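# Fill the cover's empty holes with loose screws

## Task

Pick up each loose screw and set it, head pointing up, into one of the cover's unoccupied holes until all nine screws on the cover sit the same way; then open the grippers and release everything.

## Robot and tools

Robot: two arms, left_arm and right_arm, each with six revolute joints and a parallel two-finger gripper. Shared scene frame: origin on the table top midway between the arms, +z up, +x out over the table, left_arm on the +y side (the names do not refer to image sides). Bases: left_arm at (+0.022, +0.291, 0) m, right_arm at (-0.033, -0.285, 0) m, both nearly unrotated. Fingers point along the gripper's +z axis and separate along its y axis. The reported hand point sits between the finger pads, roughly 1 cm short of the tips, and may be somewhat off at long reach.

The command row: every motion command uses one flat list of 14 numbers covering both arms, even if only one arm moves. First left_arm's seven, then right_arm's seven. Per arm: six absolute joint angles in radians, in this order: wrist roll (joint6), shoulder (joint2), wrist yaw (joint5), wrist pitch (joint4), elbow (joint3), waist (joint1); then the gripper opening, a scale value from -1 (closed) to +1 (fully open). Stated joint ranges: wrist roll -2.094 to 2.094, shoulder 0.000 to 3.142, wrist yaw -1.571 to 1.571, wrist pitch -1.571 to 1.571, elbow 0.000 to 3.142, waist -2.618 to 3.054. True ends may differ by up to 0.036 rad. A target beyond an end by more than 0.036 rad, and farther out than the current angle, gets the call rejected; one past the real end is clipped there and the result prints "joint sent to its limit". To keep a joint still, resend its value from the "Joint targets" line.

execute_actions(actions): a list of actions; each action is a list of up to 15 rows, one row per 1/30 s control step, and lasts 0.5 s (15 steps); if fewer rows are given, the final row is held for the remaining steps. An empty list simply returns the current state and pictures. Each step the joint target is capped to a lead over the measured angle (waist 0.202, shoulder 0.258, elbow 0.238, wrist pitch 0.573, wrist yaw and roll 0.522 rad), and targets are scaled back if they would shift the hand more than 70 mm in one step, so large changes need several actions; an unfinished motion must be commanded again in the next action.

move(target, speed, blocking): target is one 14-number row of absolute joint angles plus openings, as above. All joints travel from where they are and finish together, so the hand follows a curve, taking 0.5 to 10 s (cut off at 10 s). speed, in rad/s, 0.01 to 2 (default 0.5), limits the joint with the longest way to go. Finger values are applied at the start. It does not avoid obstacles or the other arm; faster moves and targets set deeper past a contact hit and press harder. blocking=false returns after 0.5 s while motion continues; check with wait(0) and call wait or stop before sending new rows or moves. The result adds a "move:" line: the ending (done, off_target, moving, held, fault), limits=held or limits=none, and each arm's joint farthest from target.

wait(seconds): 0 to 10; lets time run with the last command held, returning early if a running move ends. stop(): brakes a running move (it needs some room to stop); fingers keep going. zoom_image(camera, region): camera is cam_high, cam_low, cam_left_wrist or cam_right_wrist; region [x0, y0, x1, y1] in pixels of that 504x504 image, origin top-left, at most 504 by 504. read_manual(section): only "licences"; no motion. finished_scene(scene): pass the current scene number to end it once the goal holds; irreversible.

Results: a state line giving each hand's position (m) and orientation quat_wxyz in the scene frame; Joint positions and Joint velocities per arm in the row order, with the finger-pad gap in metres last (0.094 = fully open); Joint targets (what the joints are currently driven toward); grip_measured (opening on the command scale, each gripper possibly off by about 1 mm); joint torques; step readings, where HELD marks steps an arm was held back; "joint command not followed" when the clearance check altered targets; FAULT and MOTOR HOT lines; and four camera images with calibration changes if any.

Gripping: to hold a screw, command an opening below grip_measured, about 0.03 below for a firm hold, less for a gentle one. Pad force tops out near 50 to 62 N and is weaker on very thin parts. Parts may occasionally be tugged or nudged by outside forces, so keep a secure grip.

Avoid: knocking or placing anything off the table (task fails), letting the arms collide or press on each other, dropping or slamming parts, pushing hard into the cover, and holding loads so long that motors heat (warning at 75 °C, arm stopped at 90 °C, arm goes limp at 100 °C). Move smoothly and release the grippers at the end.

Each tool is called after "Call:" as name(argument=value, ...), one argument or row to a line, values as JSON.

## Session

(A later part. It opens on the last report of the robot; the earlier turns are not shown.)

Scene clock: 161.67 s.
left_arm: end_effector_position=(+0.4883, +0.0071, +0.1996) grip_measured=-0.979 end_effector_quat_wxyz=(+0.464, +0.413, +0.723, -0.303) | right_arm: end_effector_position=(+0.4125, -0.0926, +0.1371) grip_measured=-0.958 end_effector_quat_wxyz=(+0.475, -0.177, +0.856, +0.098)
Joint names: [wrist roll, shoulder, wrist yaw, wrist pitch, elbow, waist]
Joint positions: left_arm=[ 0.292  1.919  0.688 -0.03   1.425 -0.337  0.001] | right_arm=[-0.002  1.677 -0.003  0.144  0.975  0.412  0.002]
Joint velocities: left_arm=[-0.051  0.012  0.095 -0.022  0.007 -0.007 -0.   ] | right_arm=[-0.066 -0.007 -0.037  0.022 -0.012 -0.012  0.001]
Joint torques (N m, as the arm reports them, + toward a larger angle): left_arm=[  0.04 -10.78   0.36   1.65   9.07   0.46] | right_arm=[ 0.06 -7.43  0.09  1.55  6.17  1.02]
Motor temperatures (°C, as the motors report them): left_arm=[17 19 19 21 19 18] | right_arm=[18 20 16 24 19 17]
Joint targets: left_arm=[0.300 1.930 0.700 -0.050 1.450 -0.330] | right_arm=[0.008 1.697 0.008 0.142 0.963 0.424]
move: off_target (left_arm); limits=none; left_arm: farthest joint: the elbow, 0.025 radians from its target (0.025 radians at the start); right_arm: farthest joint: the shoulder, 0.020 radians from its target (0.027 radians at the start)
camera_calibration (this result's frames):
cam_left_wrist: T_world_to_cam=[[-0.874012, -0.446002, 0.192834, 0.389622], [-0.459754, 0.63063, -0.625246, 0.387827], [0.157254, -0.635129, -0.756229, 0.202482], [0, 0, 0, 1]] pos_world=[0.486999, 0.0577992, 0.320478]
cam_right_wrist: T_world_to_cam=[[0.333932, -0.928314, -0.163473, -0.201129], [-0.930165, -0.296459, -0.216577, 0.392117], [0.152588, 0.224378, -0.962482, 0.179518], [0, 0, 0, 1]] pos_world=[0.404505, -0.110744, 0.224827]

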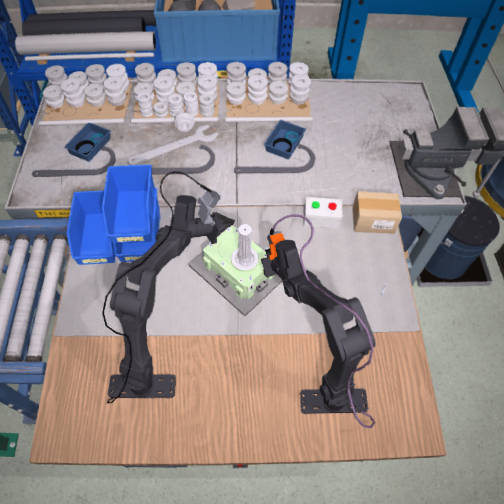

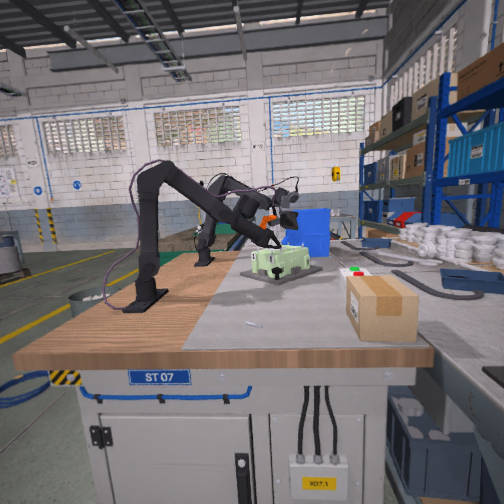

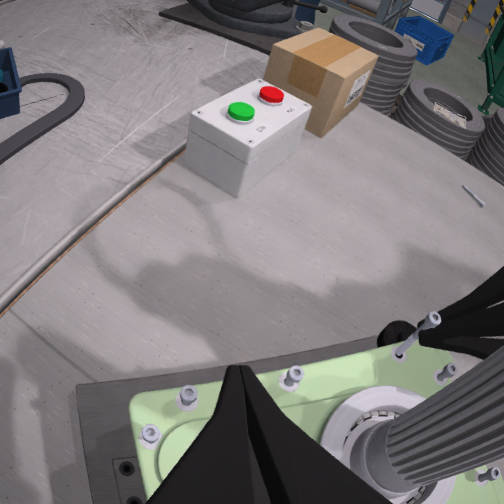

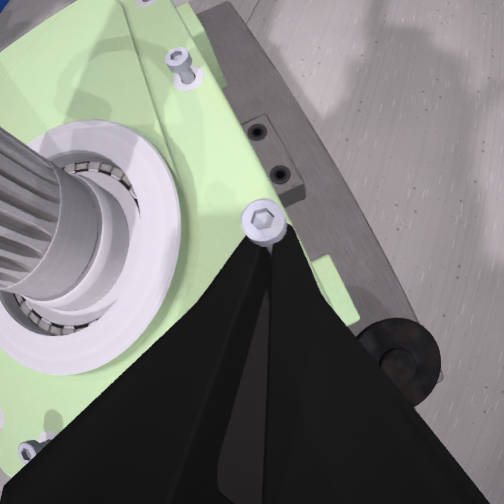

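Call:
execute_actions(
  actions=[
    [[0.3,1.93,0.7,-0.05,1.45,-0.33,-1,0.008,1.67,-0.028,0.142,0.963,0.424,-0.975],[0.3,1.93,0.7,-0.05,1.45,-0.33,-1,0.008,1.67,-0.028,0.142,0.963,0.424,-0.975],[0.3,1.93,0.7,-0.05,1.45,-0.33,-1,0.008,1.67,-0.028,0.142,0.963,0.424,-0.975],[0.3,1.93,0.7,-0.05,1.45,-0.33,-1,0.008,1.68,-0.018,0.11,0.963,0.424,-0.975]],
  ],
)

Call:
zoom_image(
  camera="cam_left_wrist",
  region=[354,250,504,400],
)

Scene clock: 163.30 s.
left_arm: end_effector_position=(+0.4883, +0.0071, +0.1996) grip_measured=-0.979 end_effector_quat_wxyz=(+0.464, +0.413, +0.723, -0.303) | right_arm: end_effector_position=(+0.4121, -0.0920, +0.1369) grip_measured=-0.958 end_effector_quat_wxyz=(+0.474, -0.178, +0.856, +0.100)
Joint names: [wrist roll, shoulder, wrist yaw, wrist pitch, elbow, waist]
Joint positions: left_arm=[ 0.292  1.919  0.688 -0.03   1.425 -0.337  0.001] | right_arm=[-0.002  1.677 -0.008  0.143  0.975  0.412  0.002]
Joint velocities: left_arm=[-0.037 -0.007 -0.081 -0.051 -0.007  0.012 -0.001] | right_arm=[-0.037 -0.002  0.022 -0.066 -0.022 -0.002  0.   ]
Joint torques (N m, as the arm reports them, + toward a larger angle): left_arm=[  0.01 -11.05   0.32   1.64   9.17   0.5 ] | right_arm=[ 0.06 -8.9  -0.11  1.27  6.15  1.03]
Motor temperatures (°C, as the motors report them): left_arm=[17 19 19 21 19 18] | right_arm=[18 20 16 24 19 17]
Joint targets: left_arm=[0.300 1.930 0.700 -0.050 1.450 -0.330] | right_arm=[0.008 1.680 -0.018 0.110 0.963 0.424]
Step readings (joint positions):
0: left_arm=[0.292 1.919 0.688 -0.030 1.425 -0.337] | right_arm=[-0.002 1.677 -0.003 0.144 0.975 0.412]
1: left_arm=[0.292 1.919 0.688 -0.030 1.425 -0.337] | right_arm=[-0.002 1.677 -0.005 0.144 0.975 0.412]
2: left_arm=[0.292 1.919 0.688 -0.030 1.425 -0.337] | right_arm=[-0.002 1.677 -0.006 0.144 0.975 0.412]
4: left_arm=[0.292 1.919 0.688 -0.030 1.425 -0.337] | right_arm=[-0.002 1.677 -0.008 0.143 0.975 0.412]
8: left_arm=[0.292 1.919 0.688 -0.030 1.425 -0.337] | right_arm=[-0.002 1.677 -0.008 0.143 0.975 0.412]
15: Joint positions above
camera_calibration (this result's frames):
cam_left_wrist: T_world_to_cam=[[-0.874012, -0.446002, 0.192834, 0.389622], [-0.459754, 0.63063, -0.625246, 0.387827], [0.157254, -0.635129, -0.756229, 0.202482], [0, 0, 0, 1]] pos_world=[0.486999, 0.0577992, 0.320478]
cam_right_wrist: T_world_to_cam=[[0.336973, -0.926833, -0.16562, -0.201248], [-0.929445, -0.299391, -0.215632, 0.391216], [0.150269, 0.226596, -0.962327, 0.180418], [0, 0, 0, 1]] pos_world=[0.404318, -0.110279, 0.224649]

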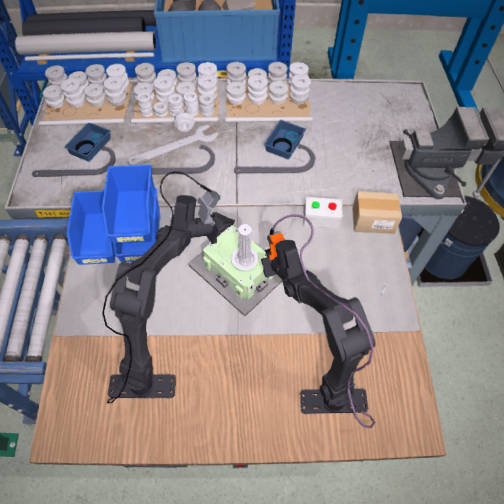

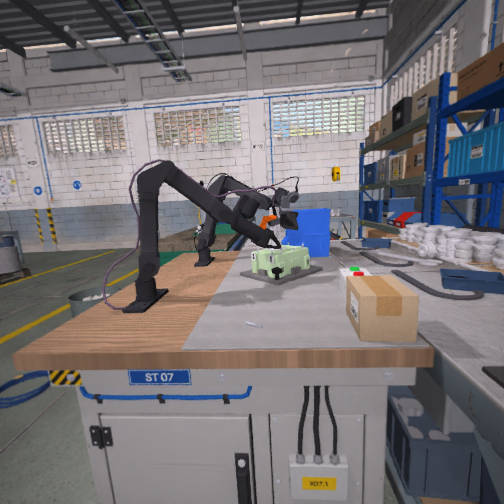

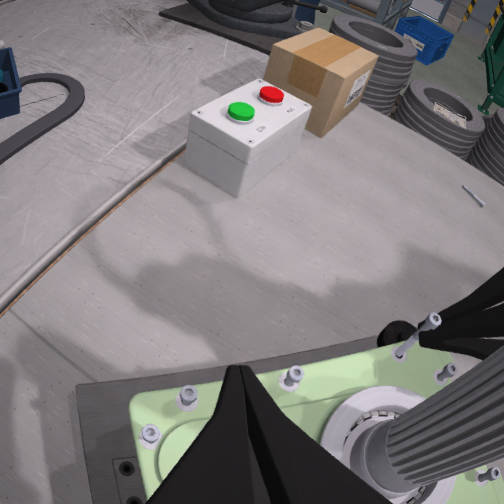

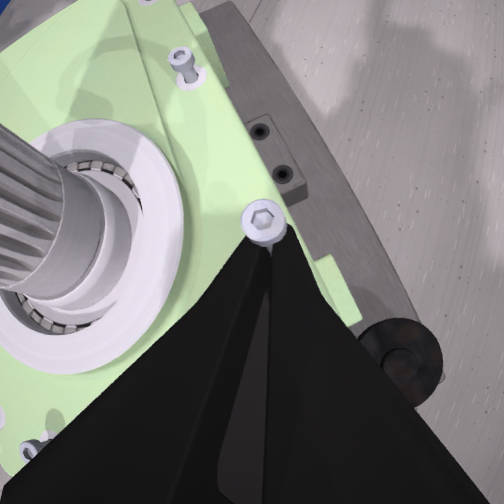

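Region (354, 250, 504, 400) of cam_left_wrist's 504x504 image, scaled by 3.360, with more detail than that image has.

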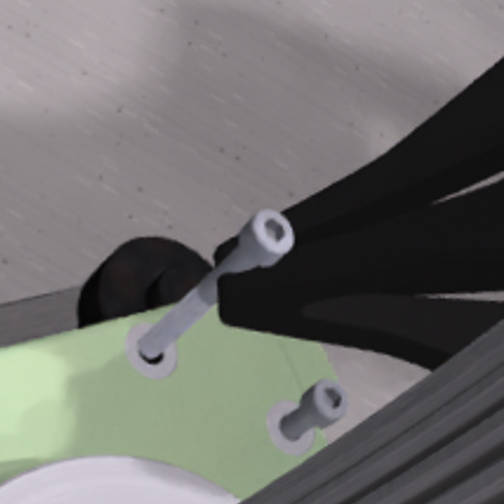

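Call:
execute_actions(
  actions=[
    [[0.3,1.93,0.7,-0.05,1.45,-0.33,-1,0.008,1.67,-0.036,0.13,0.945,0.424,-0.975],[0.3,1.93,0.7,-0.05,1.45,-0.33,-1,0.008,1.67,-0.036,0.13,0.945,0.424,-0.975],[0.3,1.93,0.7,-0.05,1.45,-0.33,-1,0.008,1.67,-0.036,0.13,0.945,0.424,-0.975],[0.3,1.93,0.7,-0.05,1.45,-0.33,-1,0.008,1.68,-0.022,0.11,0.958,0.424,-0.975]],
  ],
)

Call:
zoom_image(
  camera="cam_left_wrist",
  region=[354,250,504,400],
)

Scene clock: 165.03 s.
left_arm: end_effector_position=(+0.4883, +0.0071, +0.1996) grip_measured=-0.979 end_effector_quat_wxyz=(+0.464, +0.413, +0.723, -0.303) | right_arm: end_effector_position=(+0.4118, -0.0917, +0.1364) grip_measured=-0.958 end_effector_quat_wxyz=(+0.476, -0.178, +0.855, +0.101)
Joint names: [wrist roll, shoulder, wrist yaw, wrist pitch, elbow, waist]
Joint positions: left_arm=[ 0.292  1.919  0.688 -0.03   1.425 -0.337  0.001] | right_arm=[-0.002  1.677 -0.01   0.154  0.969  0.412  0.002]
Joint velocities: left_arm=[-0.11  -0.002  0.007 -0.007 -0.007  0.012 -0.001] | right_arm=[ 0.037  0.012 -0.037 -0.022 -0.007  0.002 -0.   ]
Joint torques (N m, as the arm reports them, + toward a larger angle): left_arm=[  0.06 -11.11   0.39   1.65   9.12   0.5 ] | right_arm=[ 0.05 -8.89 -0.12  1.19  6.26  0.99]
Motor temperatures (°C, as the motors report them): left_arm=[17 19 19 21 19 18] | right_arm=[18 20 16 24 19 17]
Joint targets: left_arm=[0.300 1.930 0.700 -0.050 1.450 -0.330] | right_arm=[0.008 1.680 -0.022 0.110 0.958 0.424]
Step readings (joint positions):
0: left_arm=[0.292 1.919 0.688 -0.030 1.425 -0.337] | right_arm=[-0.002 1.677 -0.008 0.143 0.975 0.412]
1: left_arm=[0.292 1.919 0.688 -0.030 1.425 -0.337] | right_arm=[-0.002 1.677 -0.009 0.145 0.974 0.412]
2: left_arm=[0.292 1.919 0.688 -0.030 1.425 -0.337] | right_arm=[-0.002 1.677 -0.010 0.150 0.971 0.412]
4: left_arm=[0.292 1.919 0.688 -0.030 1.425 -0.337] | right_arm=[-0.002 1.677 -0.010 0.154 0.969 0.412]
8: left_arm=[0.292 1.919 0.688 -0.030 1.425 -0.337] | right_arm=[-0.002 1.677 -0.010 0.154 0.969 0.412]
15: Joint positions above
camera_calibration (this result's frames):
cam_left_wrist: T_world_to_cam=[[-0.874012, -0.446002, 0.192834, 0.389622], [-0.459754, 0.63063, -0.625246, 0.387827], [0.157254, -0.635129, -0.756229, 0.202482], [0, 0, 0, 1]] pos_world=[0.486999, 0.0577992, 0.320478]
cam_right_wrist: T_world_to_cam=[[0.339049, -0.925857, -0.166836, -0.201618], [-0.928206, -0.300334, -0.21962, 0.39083], [0.15323, 0.22932, -0.961214, 0.178734], [0, 0, 0, 1]] pos_world=[0.403741, -0.110277, 0.223999]

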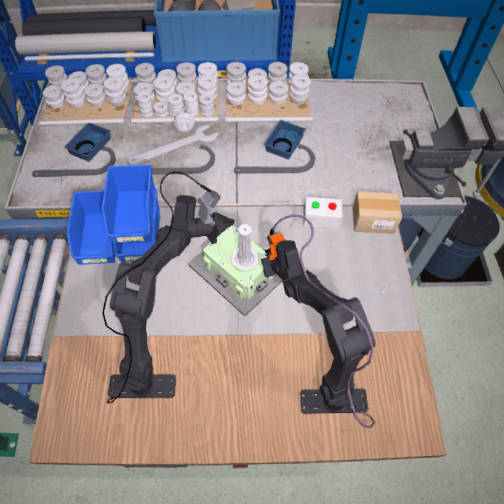

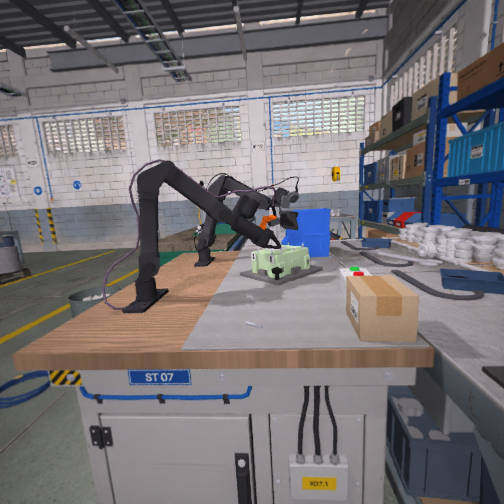

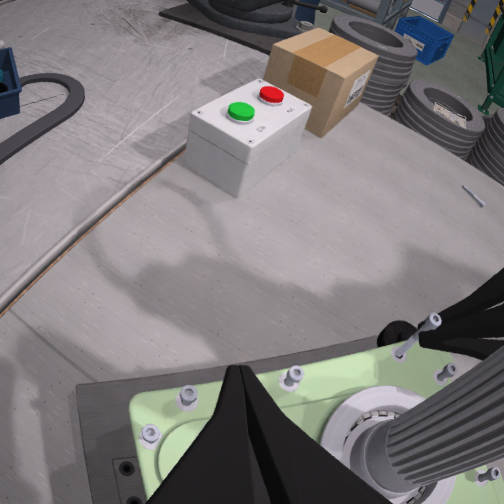

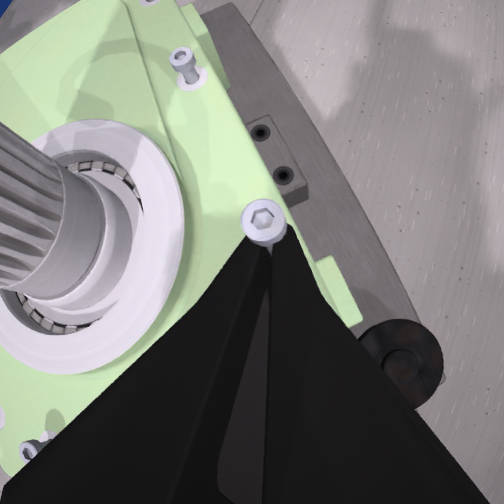

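Region (354, 250, 504, 400) of cam_left_wrist's 504x504 image, scaled by 3.360, with more detail than that image has.

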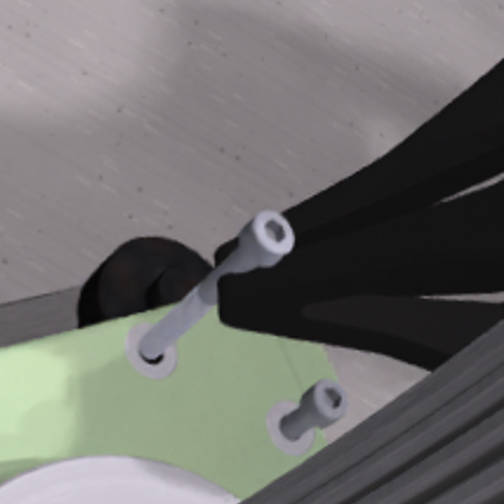

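Reduce press so it slides, more lateral.

Call:
execute_actions(
  actions=[
    [[0.3,1.93,0.7,-0.05,1.45,-0.33,-1,0.008,1.67,-0.045,0.16,0.958,0.424,-0.975],[0.3,1.93,0.7,-0.05,1.45,-0.33,-1,0.008,1.67,-0.045,0.16,0.958,0.424,-0.975],[0.3,1.93,0.7,-0.05,1.45,-0.33,-1,0.008,1.67,-0.04,0.15,0.958,0.424,-0.975],[0.3,1.93,0.7,-0.05,1.45,-0.33,-1,0.008,1.68,-0.026,0.115,0.958,0.424,-0.975]],
  ],
)

Call:
zoom_image(
  camera="cam_left_wrist",
  region=[370,310,440,380],
)

Scene clock: 167.03 s.
left_arm: end_effector_position=(+0.4883, +0.0071, +0.1996) grip_measured=-0.979 end_effector_quat_wxyz=(+0.464, +0.413, +0.723, -0.303) | right_arm: end_effector_position=(+0.4113, -0.0902, +0.1367) grip_measured=-0.958 end_effector_quat_wxyz=(+0.476, -0.180, +0.855, +0.105)
Joint names: [wrist roll, shoulder, wrist yaw, wrist pitch, elbow, waist]
Joint positions: left_arm=[ 0.292  1.919  0.688 -0.03   1.425 -0.337  0.001] | right_arm=[-0.001  1.677 -0.019  0.155  0.969  0.412  0.002]
Joint velocities: left_arm=[-0.095  0.007 -0.081 -0.051  0.012 -0.002  0.001] | right_arm=[ 0.095 -0.007 -0.007 -0.037 -0.002  0.007 -0.   ]
Joint torques (N m, as the arm reports them, + toward a larger angle): left_arm=[  0.03 -10.92   0.34   1.6    9.1    0.53] | right_arm=[ 0.06 -8.93 -0.08  1.22  6.28  1.04]
Motor temperatures (°C, as the motors report them): left_arm=[17 19 19 21 19 18] | right_arm=[18 20 16 24 19 17]
Joint targets: left_arm=[0.300 1.930 0.700 -0.050 1.450 -0.330] | right_arm=[0.008 1.680 -0.026 0.115 0.958 0.424]
Step readings (joint positions):
0: left_arm=[0.292 1.919 0.688 -0.030 1.425 -0.337] | right_arm=[-0.002 1.677 -0.010 0.154 0.969 0.412]
1: left_arm=[0.292 1.919 0.688 -0.030 1.425 -0.337] | right_arm=[-0.001 1.677 -0.011 0.156 0.969 0.412]
2: left_arm=[0.292 1.919 0.688 -0.030 1.425 -0.337] | right_arm=[-0.001 1.677 -0.015 0.158 0.969 0.412]
4: left_arm=[0.292 1.919 0.688 -0.030 1.425 -0.337] | right_arm=[-0.001 1.677 -0.019 0.156 0.969 0.412]
8: left_arm=[0.292 1.919 0.688 -0.030 1.425 -0.337] | right_arm=[-0.001 1.677 -0.019 0.155 0.969 0.412]
15: Joint positions above
camera_calibration (this result's frames):
cam_left_wrist: T_world_to_cam=[[-0.874012, -0.446002, 0.192834, 0.389622], [-0.459754, 0.63063, -0.625246, 0.387827], [0.157254, -0.635129, -0.756229, 0.202482], [0, 0, 0, 1]] pos_world=[0.486999, 0.0577992, 0.320478]
cam_right_wrist: T_world_to_cam=[[0.345953, -0.922357, -0.171969, -0.201769], [-0.926043, -0.306195, -0.220658, 0.389657], [0.150869, 0.235588, -0.960071, 0.180148], [0, 0, 0, 1]] pos_world=[0.403463, -0.109232, 0.224238]

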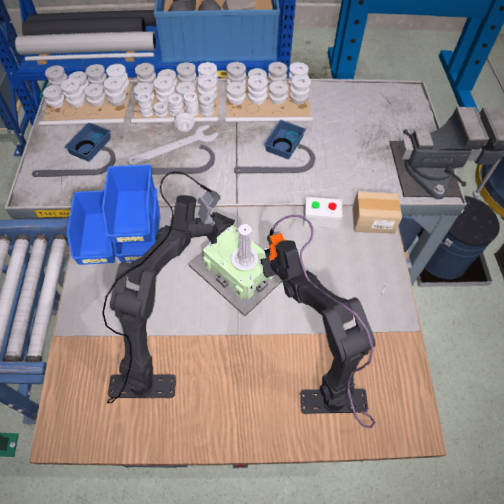

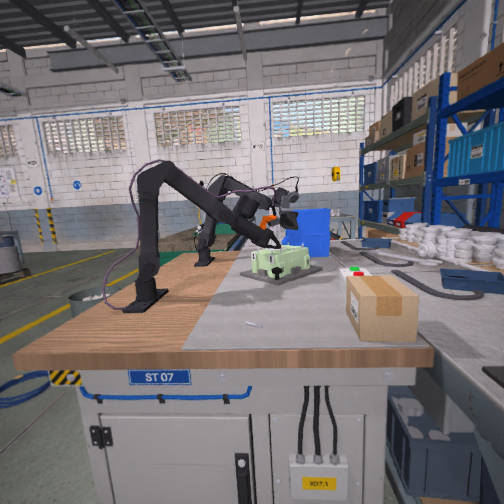

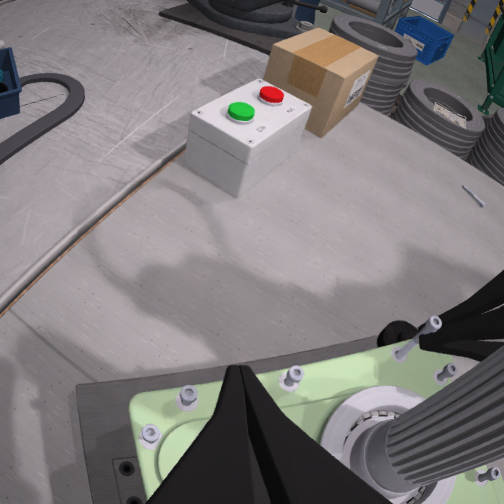

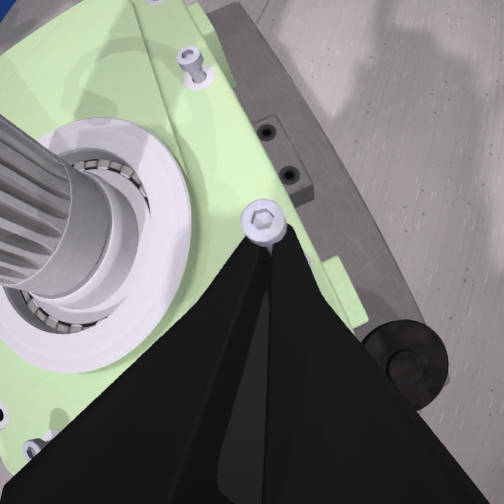

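Region (370, 310, 440, 380) of cam_left_wrist's 504x504 image, scaled by 7.200, with more detail than that image has.

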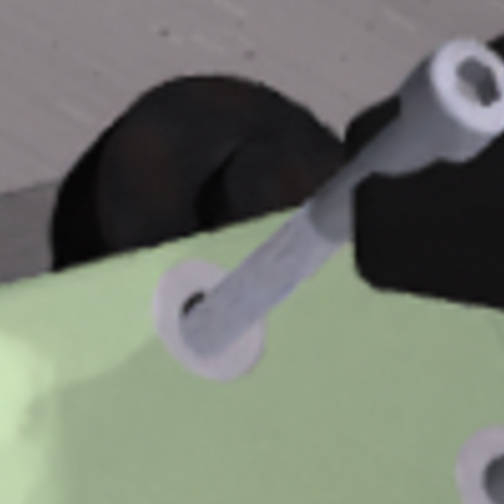

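Call:
execute_actions(
  actions=[
    [[0.3,1.93,0.7,-0.05,1.45,-0.33,-1,0.008,1.67,0.012,0.145,0.94,0.424,-0.975],[0.3,1.93,0.7,-0.05,1.45,-0.33,-1,0.008,1.67,0.012,0.145,0.94,0.424,-0.975],[0.3,1.93,0.7,-0.05,1.45,-0.33,-1,0.008,1.67,0.008,0.14,0.955,0.424,-0.975],[0.3,1.93,0.7,-0.05,1.45,-0.33,-1,0.008,1.68,-0.008,0.115,0.955,0.424,-0.975]],
  ],
)

Call:
zoom_image(
  camera="cam_left_wrist",
  region=[370,310,440,380],
)

Scene clock: 169.67 s.
left_arm: end_effector_position=(+0.4883, +0.0071, +0.1996) grip_measured=-0.979 end_effector_quat_wxyz=(+0.464, +0.413, +0.723, -0.303) | right_arm: end_effector_position=(+0.4114, -0.0905, +0.1365) grip_measured=-0.958 end_effector_quat_wxyz=(+0.477, -0.179, +0.854, +0.105)
Joint names: [wrist roll, shoulder, wrist yaw, wrist pitch, elbow, waist]
Joint positions: left_arm=[ 0.292  1.919  0.688 -0.03   1.425 -0.337  0.001] | right_arm=[-0.     1.677 -0.017  0.164  0.964  0.412  0.002]
Joint velocities: left_arm=[ 0.066  0.002 -0.007  0.022 -0.002  0.017 -0.   ] | right_arm=[-0.11   0.012  0.022 -0.095 -0.007 -0.007 -0.   ]
Joint torques (N m, as the arm reports them, + toward a larger angle): left_arm=[  0.03 -11.01   0.38   1.63   8.99   0.42] | right_arm=[ 0.06 -8.91  0.06  1.15  6.35  1.  ]
Motor temperatures (°C, as the motors report them): left_arm=[17 19 19 21 19 18] | right_arm=[18 20 16 24 19 17]
Joint targets: left_arm=[0.300 1.930 0.700 -0.050 1.450 -0.330] | right_arm=[0.008 1.680 -0.008 0.115 0.955 0.424]
Step readings (joint positions):
0: left_arm=[0.292 1.919 0.688 -0.030 1.425 -0.337] | right_arm=[-0.001 1.677 -0.019 0.155 0.969 0.412]
1: left_arm=[0.292 1.919 0.688 -0.030 1.425 -0.337] | right_arm=[-0.001 1.677 -0.017 0.157 0.967 0.412]
2: left_arm=[0.292 1.919 0.688 -0.030 1.425 -0.337] | right_arm=[-0.001 1.677 -0.017 0.162 0.965 0.412]
4: left_arm=[0.292 1.919 0.688 -0.030 1.425 -0.337] | right_arm=[-0.000 1.677 -0.017 0.164 0.964 0.412]
8: left_arm=[0.292 1.919 0.688 -0.030 1.425 -0.337] | right_arm=[-0.000 1.677 -0.017 0.164 0.964 0.412]
15: Joint positions above
camera_calibration (this result's frames):
cam_left_wrist: T_world_to_cam=[[-0.874012, -0.446002, 0.192834, 0.389622], [-0.459754, 0.63063, -0.625246, 0.387827], [0.157254, -0.635129, -0.756229, 0.202482], [0, 0, 0, 1]] pos_world=[0.486999, 0.0577992, 0.320478]
cam_right_wrist: T_world_to_cam=[[0.34471, -0.922855, -0.171797, -0.2017], [-0.925852, -0.30406, -0.224379, 0.390238], [0.154833, 0.236404, -0.959239, 0.17832], [0, 0, 0, 1]] pos_world=[0.403221, -0.10964, 0.223962]

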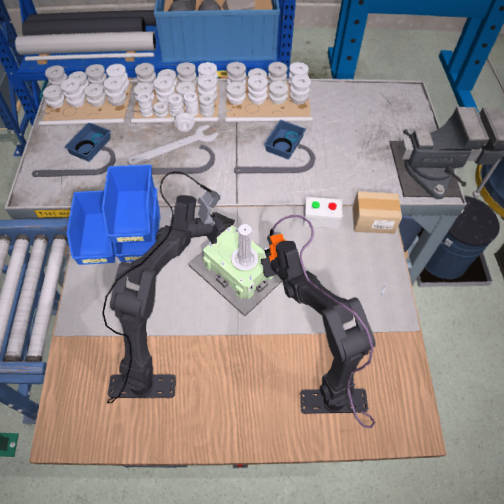

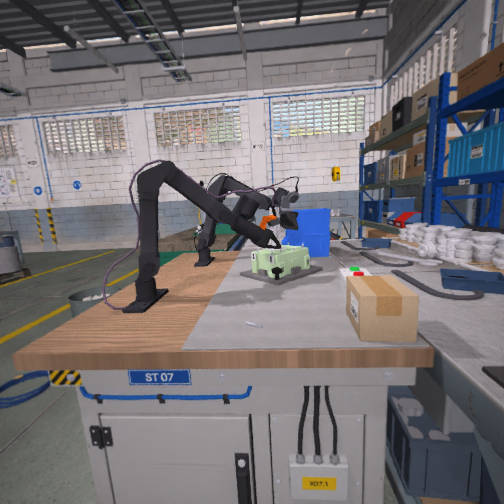

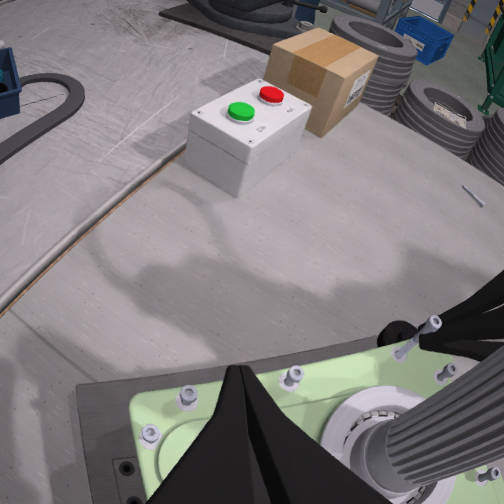

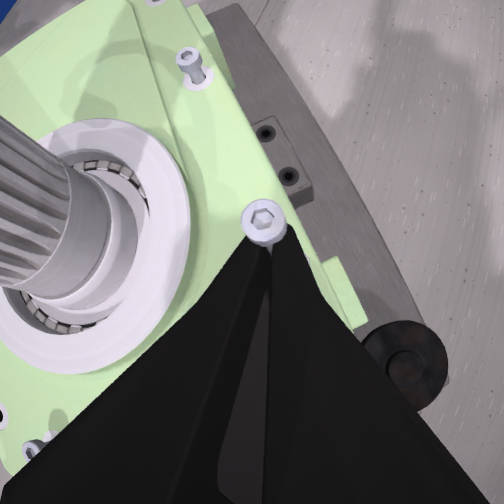

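Region (370, 310, 440, 380) of cam_left_wrist's 504x504 image, scaled by 7.200, with more detail than that image has.

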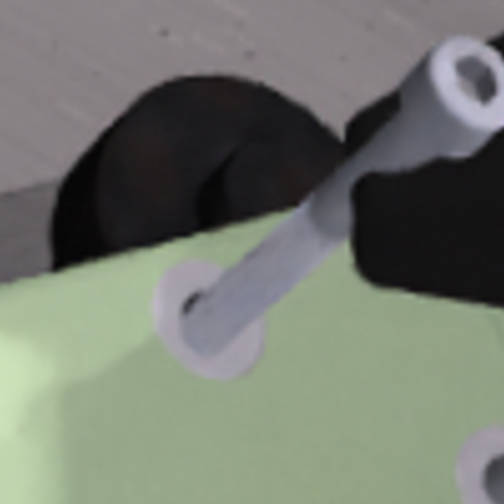

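Call:
execute_actions(
  actions=[
    [[0.3,1.93,0.7,-0.05,1.45,-0.33,-1,0.008,1.64,0.002,0.14,0.955,0.424,-0.975],[0.3,1.93,0.7,-0.05,1.45,-0.33,-1,0.008,1.64,0.002,0.14,0.955,0.424,-0.975],[0.3,1.93,0.7,-0.05,1.45,-0.33,-1,0.008,1.64,0.002,0.14,0.955,0.424,-0.975],[0.3,1.93,0.7,-0.05,1.45,-0.33,-1,0.008,1.67,-0.004,0.12,0.955,0.424,-0.975]],
  ],
)

Call:
zoom_image(
  camera="cam_left_wrist",
  region=[370,310,440,380],
)

Scene clock: 171.77 s.
left_arm: end_effector_position=(+0.4883, +0.0071, +0.1996) grip_measured=-0.979 end_effector_quat_wxyz=(+0.464, +0.413, +0.723, -0.303) | right_arm: end_effector_position=(+0.4097, -0.0918, +0.1367) grip_measured=-0.958 end_effector_quat_wxyz=(+0.474, -0.179, +0.856, +0.103)
Joint names: [wrist roll, shoulder, wrist yaw, wrist pitch, elbow, waist]
Joint positions: left_arm=[ 0.292  1.919  0.688 -0.03   1.425 -0.337  0.001] | right_arm=[-0.     1.67  -0.014  0.149  0.964  0.412  0.002]
Joint velocities: left_arm=[-0.037 -0.007  0.051  0.037  0.002 -0.012  0.001] | right_arm=[-0.095 -0.002  0.066 -0.022 -0.017 -0.012  0.001]
Joint torques (N m, as the arm reports them, + toward a larger angle): left_arm=[  0.05 -10.9    0.32   1.63   8.98   0.75] | right_arm=[ 0.06 -9.07  0.07  1.32  6.38  1.02]
Motor temperatures (°C, as the motors report them): left_arm=[17 19 19 21 19 18] | right_arm=[18 20 16 24 19 17]
Joint targets: left_arm=[0.300 1.930 0.700 -0.050 1.450 -0.330] | right_arm=[0.008 1.670 -0.004 0.120 0.955 0.424]
Step readings (joint positions):
0: left_arm=[0.292 1.919 0.688 -0.030 1.425 -0.337] | right_arm=[-0.000 1.677 -0.017 0.164 0.964 0.412]
1: left_arm=[0.292 1.919 0.688 -0.030 1.425 -0.337] | right_arm=[-0.000 1.676 -0.016 0.163 0.964 0.412]
2: left_arm=[0.292 1.919 0.688 -0.030 1.425 -0.337] | right_arm=[-0.000 1.673 -0.015 0.159 0.964 0.412]
4: left_arm=[0.292 1.919 0.688 -0.030 1.425 -0.337] | right_arm=[-0.000 1.670 -0.014 0.156 0.964 0.412]
8: left_arm=[0.292 1.919 0.688 -0.030 1.425 -0.337] | right_arm=[-0.000 1.670 -0.014 0.149 0.964 0.412]
15: Joint positions above
camera_calibration (this result's frames):
cam_left_wrist: T_world_to_cam=[[-0.874012, -0.446002, 0.192834, 0.389622], [-0.459754, 0.63063, -0.625246, 0.387827], [0.157254, -0.635129, -0.756229, 0.202482], [0, 0, 0, 1]] pos_world=[0.486999, 0.0577992, 0.320478]
cam_right_wrist: T_world_to_cam=[[0.341221, -0.924509, -0.169855, -0.201281], [-0.928049, -0.30264, -0.217103, 0.38836], [0.149309, 0.231714, -0.961257, 0.181202], [0, 0, 0, 1]] pos_world=[0.402043, -0.11054, 0.224307]

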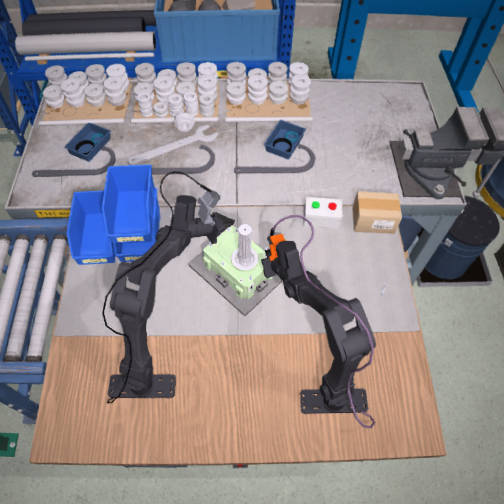

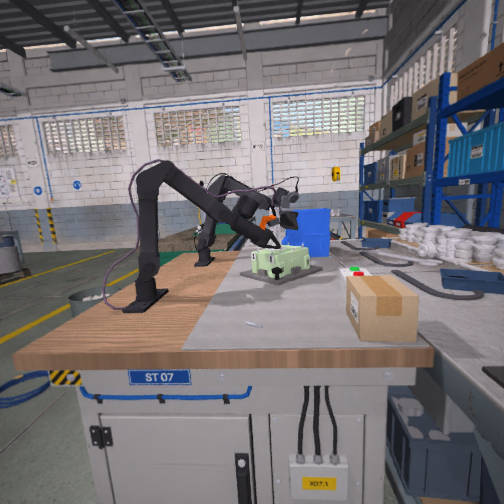

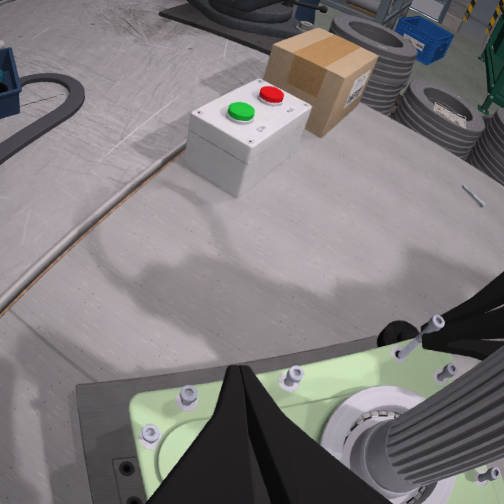

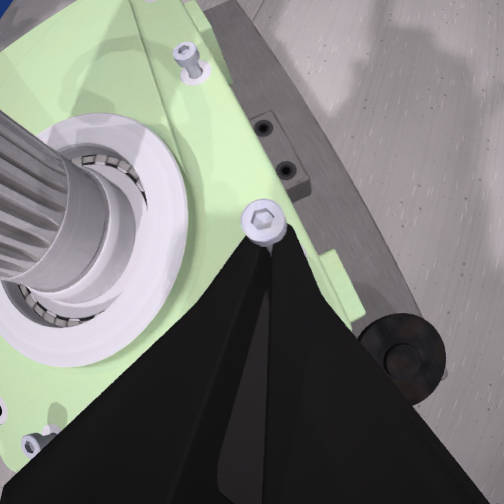

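Region (370, 310, 440, 380) of cam_left_wrist's 504x504 image, scaled by 7.200, with more detail than that image has.

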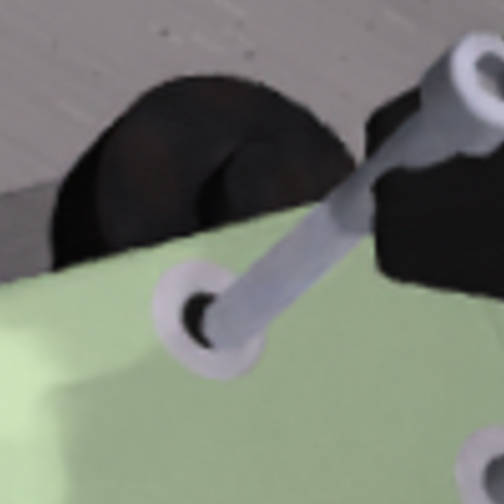

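Call:
execute_actions(
  actions=[
    [[0.3,1.93,0.7,-0.05,1.45,-0.33,-1,0.008,1.67,0.008,0.15,0.955,0.424,-0.975],[0.3,1.93,0.7,-0.05,1.45,-0.33,-1,0.008,1.67,0.008,0.15,0.955,0.424,-0.975],[0.3,1.93,0.7,-0.05,1.45,-0.33,-1,0.008,1.695,-0.004,0.138,0.955,0.424,-0.975]],
  ],
)

Call:
zoom_image(
  camera="cam_left_wrist",
  region=[370,310,440,380],
)

Scene clock: 173.30 s.
left_arm: end_effector_position=(+0.4883, +0.0071, +0.1996) grip_measured=-0.979 end_effector_quat_wxyz=(+0.464, +0.413, +0.723, -0.303) | right_arm: end_effector_position=(+0.4100, -0.0921, +0.1368) grip_measured=-0.958 end_effector_quat_wxyz=(+0.475, -0.178, +0.856, +0.102)
Joint names: [wrist roll, shoulder, wrist yaw, wrist pitch, elbow, waist]
Joint positions: left_arm=[ 0.292  1.919  0.688 -0.03   1.425 -0.337  0.001] | right_arm=[-0.     1.67  -0.012  0.15   0.964  0.412  0.002]
Joint velocities: left_arm=[ 0.022  0.007  0.066 -0.007 -0.007  0.002 -0.   ] | right_arm=[ 0.007  0.012 -0.051 -0.022 -0.007 -0.002 -0.   ]
Joint torques (N m, as the arm reports them, + toward a larger angle): left_arm=[  0.08 -10.99   0.34   1.66   9.24   0.55] | right_arm=[ 0.04 -6.86  0.06  1.47  6.37  1.  ]
Motor temperatures (°C, as the motors report them): left_arm=[17 19 19 21 19 18] | right_arm=[18 20 16 24 19 17]
Joint targets: left_arm=[0.300 1.930 0.700 -0.050 1.450 -0.330] | right_arm=[0.008 1.695 -0.004 0.138 0.955 0.424]
Step readings (joint positions):
0: left_arm=[0.292 1.919 0.688 -0.030 1.425 -0.337] | right_arm=[-0.000 1.670 -0.014 0.149 0.964 0.412]
1: left_arm=[0.292 1.919 0.688 -0.030 1.425 -0.337] | right_arm=[-0.000 1.670 -0.013 0.149 0.964 0.412]
2: left_arm=[0.292 1.919 0.688 -0.030 1.425 -0.337] | right_arm=[-0.000 1.670 -0.012 0.150 0.964 0.412]
4: left_arm=[0.292 1.919 0.688 -0.030 1.425 -0.337] | right_arm=[-0.000 1.670 -0.012 0.150 0.964 0.412]
8: left_arm=[0.292 1.919 0.688 -0.030 1.425 -0.337] | right_arm=[-0.000 1.670 -0.012 0.150 0.964 0.412]
15: Joint positions above
camera_calibration (this result's frames):
cam_left_wrist: T_world_to_cam=[[-0.874012, -0.446002, 0.192834, 0.389622], [-0.459754, 0.63063, -0.625246, 0.387827], [0.157254, -0.635129, -0.756229, 0.202482], [0, 0, 0, 1]] pos_world=[0.486999, 0.0577992, 0.320478]
cam_right_wrist: T_world_to_cam=[[0.339909, -0.925167, -0.168902, -0.201237], [-0.928299, -0.301273, -0.217933, 0.388867], [0.150739, 0.230869, -0.961237, 0.180717], [0, 0, 0, 1]] pos_world=[0.402146, -0.110744, 0.224469]

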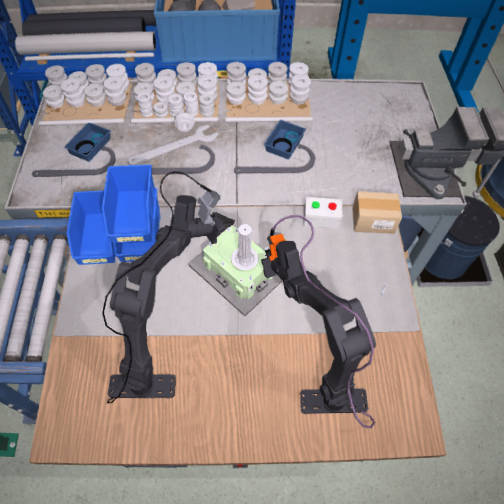

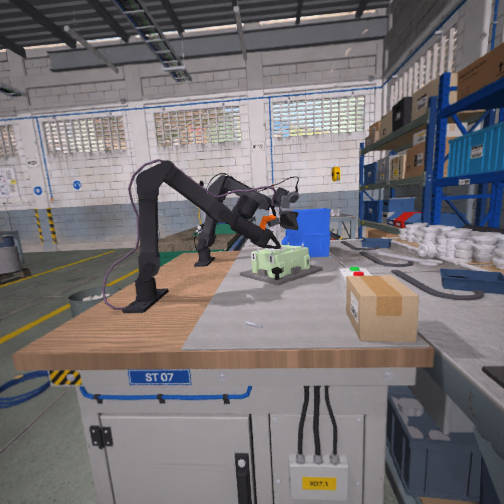

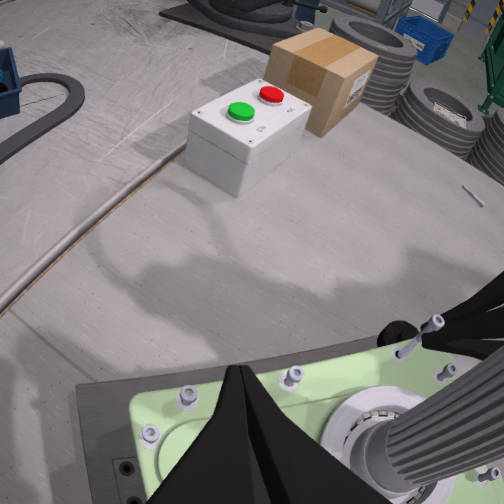

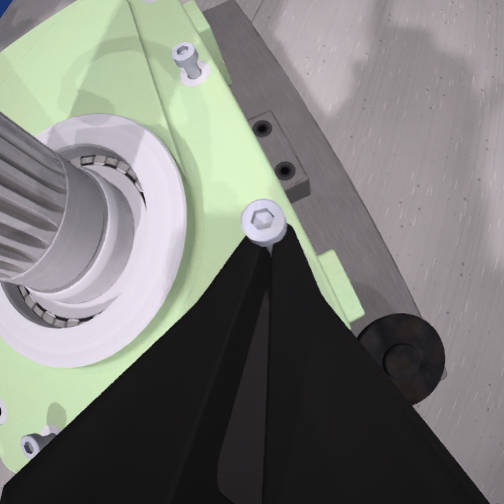

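Region (370, 310, 440, 380) of cam_left_wrist's 504x504 image, scaled by 7.200, with more detail than that image has.

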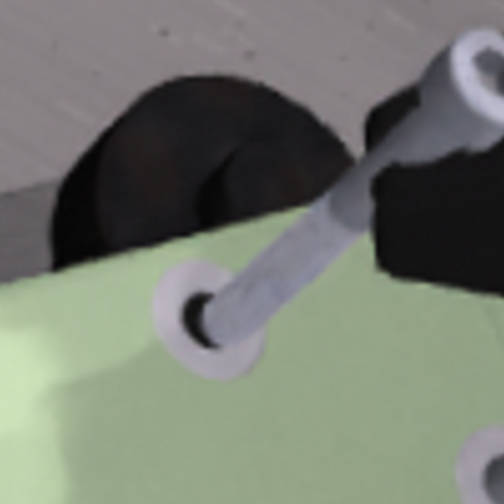

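Call:
execute_actions(
  actions=[
    [[0.3,1.93,0.7,-0.05,1.45,-0.33,-1,0.008,1.692,-0.004,0.168,0.955,0.424,-0.975]],
  ],
)

Call:
zoom_image(
  camera="cam_left_wrist",
  region=[370,310,440,380],
)

Scene clock: 174.87 s.
left_arm: end_effector_position=(+0.4883, +0.0071, +0.1996) grip_measured=-0.979 end_effector_quat_wxyz=(+0.464, +0.413, +0.723, -0.303) | right_arm: end_effector_position=(+0.4113, -0.0915, +0.1393) grip_measured=-0.958 end_effector_quat_wxyz=(+0.480, -0.178, +0.853, +0.103)
Joint names: [wrist roll, shoulder, wrist yaw, wrist pitch, elbow, waist]
Joint positions: left_arm=[ 0.292  1.919  0.688 -0.03   1.425 -0.337  0.001] | right_arm=[-0.     1.67  -0.012  0.161  0.964  0.412  0.002]
Joint velocities: left_arm=[-0.022 -0.007 -0.007 -0.022  0.017  0.002  0.   ] | right_arm=[ 0.066 -0.017 -0.066 -0.007 -0.002  0.012  0.   ]
Joint torques (N m, as the arm reports them, + toward a larger angle): left_arm=[  0.06 -10.85   0.29   1.66   9.13   0.5 ] | right_arm=[ 0.05 -7.15  0.06  1.64  6.39  1.03]
Motor temperatures (°C, as the motors report them): left_arm=[17 19 19 21 19 18] | right_arm=[18 20 16 24 19 17]
Joint targets: left_arm=[0.300 1.930 0.700 -0.050 1.450 -0.330] | right_arm=[0.008 1.692 -0.004 0.168 0.955 0.424]
Step readings (joint positions):
0: left_arm=[0.292 1.919 0.688 -0.030 1.425 -0.337] | right_arm=[-0.000 1.670 -0.012 0.150 0.964 0.412]
1: left_arm=[0.292 1.919 0.688 -0.030 1.425 -0.337] | right_arm=[-0.000 1.670 -0.012 0.151 0.964 0.412]
2: left_arm=[0.292 1.919 0.688 -0.030 1.425 -0.337] | right_arm=[-0.000 1.670 -0.012 0.152 0.964 0.412]
4: left_arm=[0.292 1.919 0.688 -0.030 1.425 -0.337] | right_arm=[-0.000 1.670 -0.012 0.156 0.964 0.412]
8: left_arm=[0.292 1.919 0.688 -0.030 1.425 -0.337] | right_arm=[-0.000 1.670 -0.012 0.159 0.964 0.412]
15: Joint positions above
camera_calibration (this result's frames):
cam_left_wrist: T_world_to_cam=[[-0.874012, -0.446002, 0.192834, 0.389622], [-0.459754, 0.63063, -0.625246, 0.387827], [0.157254, -0.635129, -0.756229, 0.202482], [0, 0, 0, 1]] pos_world=[0.486999, 0.0577992, 0.320478]
cam_right_wrist: T_world_to_cam=[[0.341689, -0.924406, -0.169475, -0.201334], [-0.925948, -0.300268, -0.229042, 0.391515], [0.16084, 0.235186, -0.95855, 0.17857], [0, 0, 0, 1]] pos_world=[0.402595, -0.110552, 0.226721]

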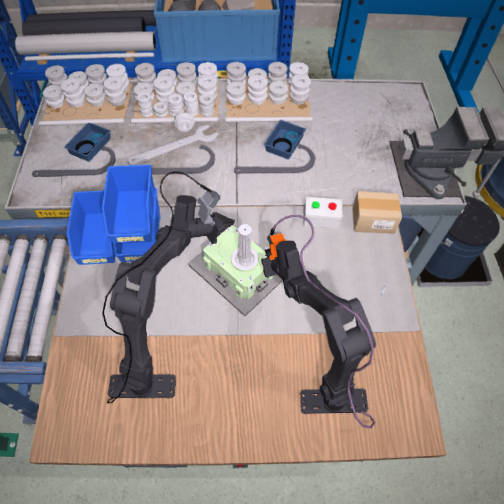

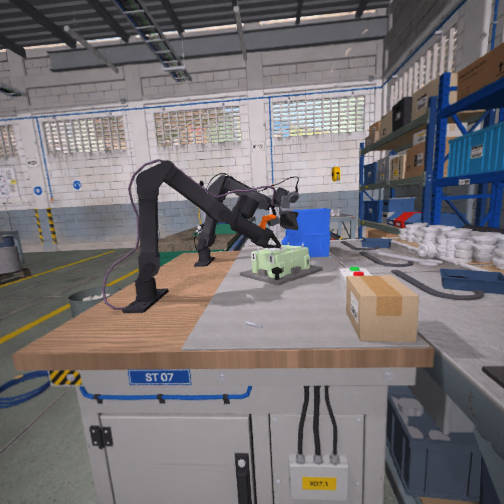

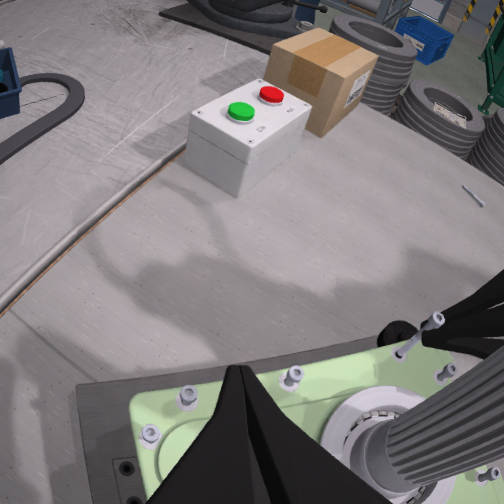

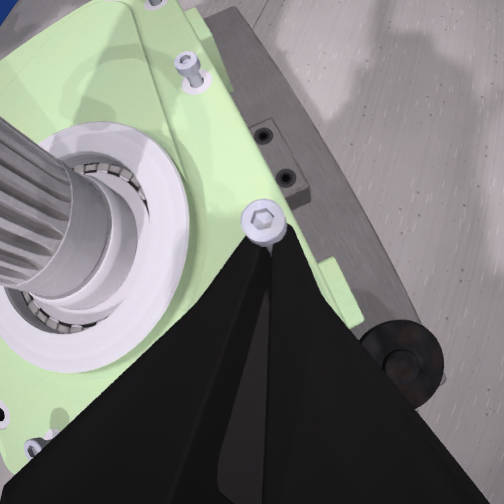

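Region (370, 310, 440, 380) of cam_left_wrist's 504x504 image, scaled by 7.200, with more detail than that image has.

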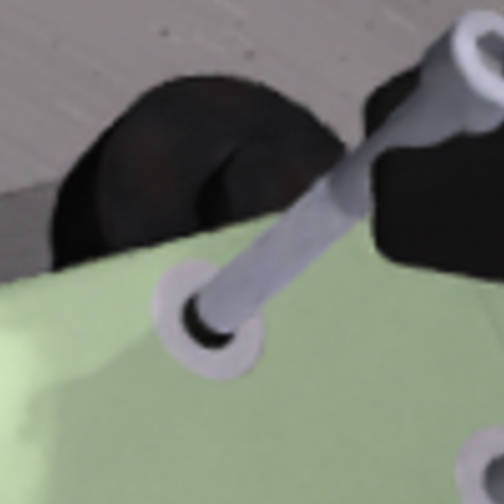

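Call:
execute_actions(
  actions=[
    [[0.3,1.93,0.7,-0.05,1.45,-0.33,-1,0.008,1.7,-0.008,0.145,0.955,0.424,-0.975]],
  ],
)

Call:
zoom_image(
  camera="cam_left_wrist",
  region=[370,310,440,380],
)

Scene clock: 176.17 s.
left_arm: end_effector_position=(+0.4883, +0.0071, +0.1996) grip_measured=-0.979 end_effector_quat_wxyz=(+0.464, +0.413, +0.723, -0.303) | right_arm: end_effector_position=(+0.4118, -0.0914, +0.1362) grip_measured=-0.958 end_effector_quat_wxyz=(+0.478, -0.178, +0.854, +0.103)
Joint names: [wrist roll, shoulder, wrist yaw, wrist pitch, elbow, waist]
Joint positions: left_arm=[ 0.292  1.919  0.688 -0.03   1.425 -0.337  0.001] | right_arm=[-0.     1.678 -0.011  0.163  0.964  0.412  0.002]
Joint velocities: left_arm=[-0.007  0.002  0.051 -0.022  0.002 -0.012 -0.001] | right_arm=[ 0.037  0.002  0.037 -0.022  0.027 -0.002 -0.001]
Joint torques (N m, as the arm reports them, + toward a larger angle): left_arm=[  0.04 -10.86   0.35   1.64   9.12   0.51] | right_arm=[ 0.06 -7.2   0.02  1.42  6.33  1.03]
Motor temperatures (°C, as the motors report them): left_arm=[17 19 19 21 19 18] | right_arm=[18 20 16 24 19 17]
Joint targets: left_arm=[0.300 1.930 0.700 -0.050 1.450 -0.330] | right_arm=[0.008 1.700 -0.008 0.145 0.955 0.424]
Step readings (joint positions):
0: left_arm=[0.292 1.919 0.688 -0.030 1.425 -0.337] | right_arm=[-0.000 1.670 -0.012 0.161 0.964 0.412]
1: left_arm=[0.292 1.919 0.688 -0.030 1.425 -0.337] | right_arm=[-0.000 1.671 -0.012 0.161 0.964 0.412]
2: left_arm=[0.292 1.919 0.688 -0.030 1.425 -0.337] | right_arm=[-0.000 1.673 -0.012 0.161 0.964 0.412]
4: left_arm=[0.292 1.919 0.688 -0.030 1.425 -0.337] | right_arm=[-0.000 1.678 -0.012 0.163 0.964 0.412]
8: left_arm=[0.292 1.919 0.688 -0.030 1.425 -0.337] | right_arm=[-0.000 1.678 -0.011 0.163 0.964 0.412]
15: Joint positions above
camera_calibration (this result's frames):
cam_left_wrist: T_world_to_cam=[[-0.874012, -0.446002, 0.192834, 0.389622], [-0.459754, 0.63063, -0.625246, 0.387827], [0.157254, -0.635129, -0.756229, 0.202482], [0, 0, 0, 1]] pos_world=[0.486999, 0.0577992, 0.320478]
cam_right_wrist: T_world_to_cam=[[0.34057, -0.924903, -0.169014, -0.201545], [-0.92714, -0.300483, -0.223879, 0.391017], [0.156281, 0.232946, -0.95985, 0.177394], [0, 0, 0, 1]] pos_world=[0.403445, -0.110239, 0.223748]

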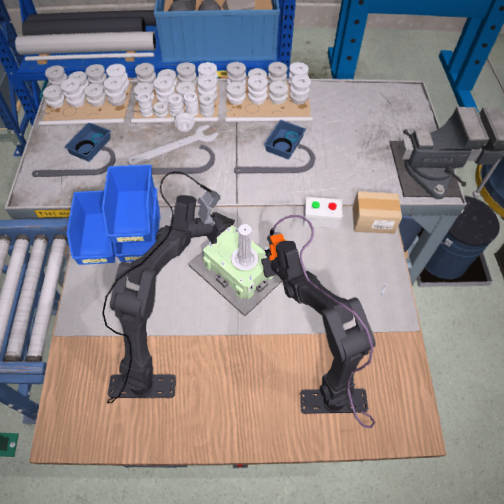

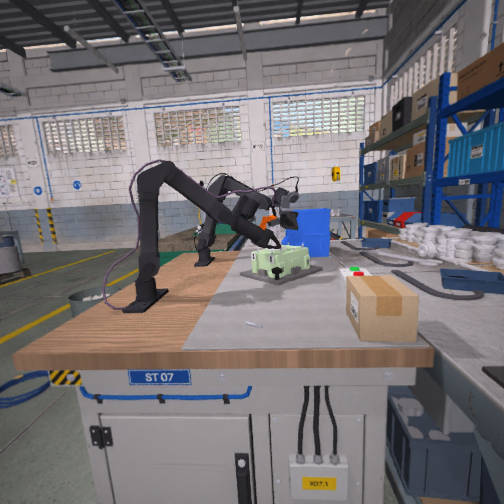

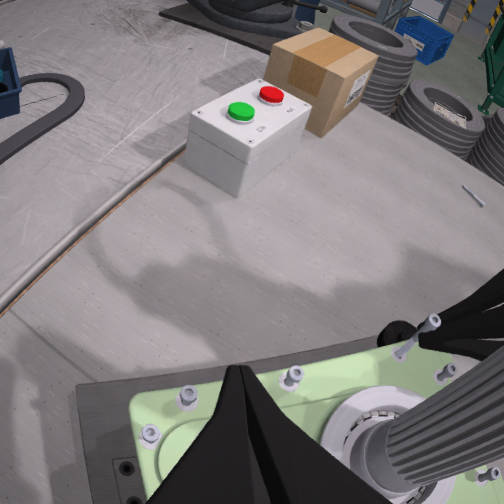

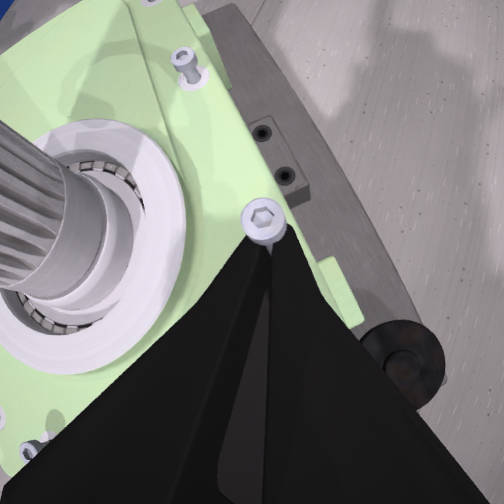

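Region (370, 310, 440, 380) of cam_left_wrist's 504x504 image, scaled by 7.200, with more detail than that image has.

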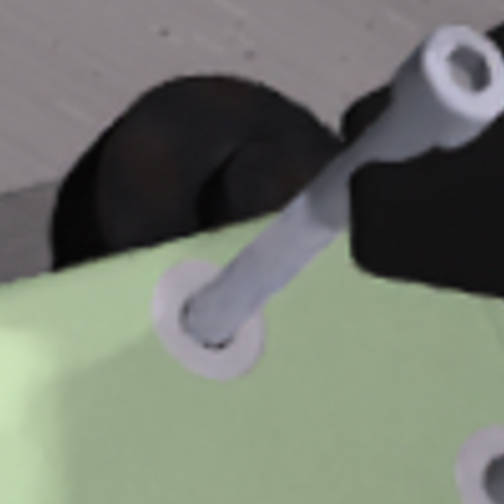

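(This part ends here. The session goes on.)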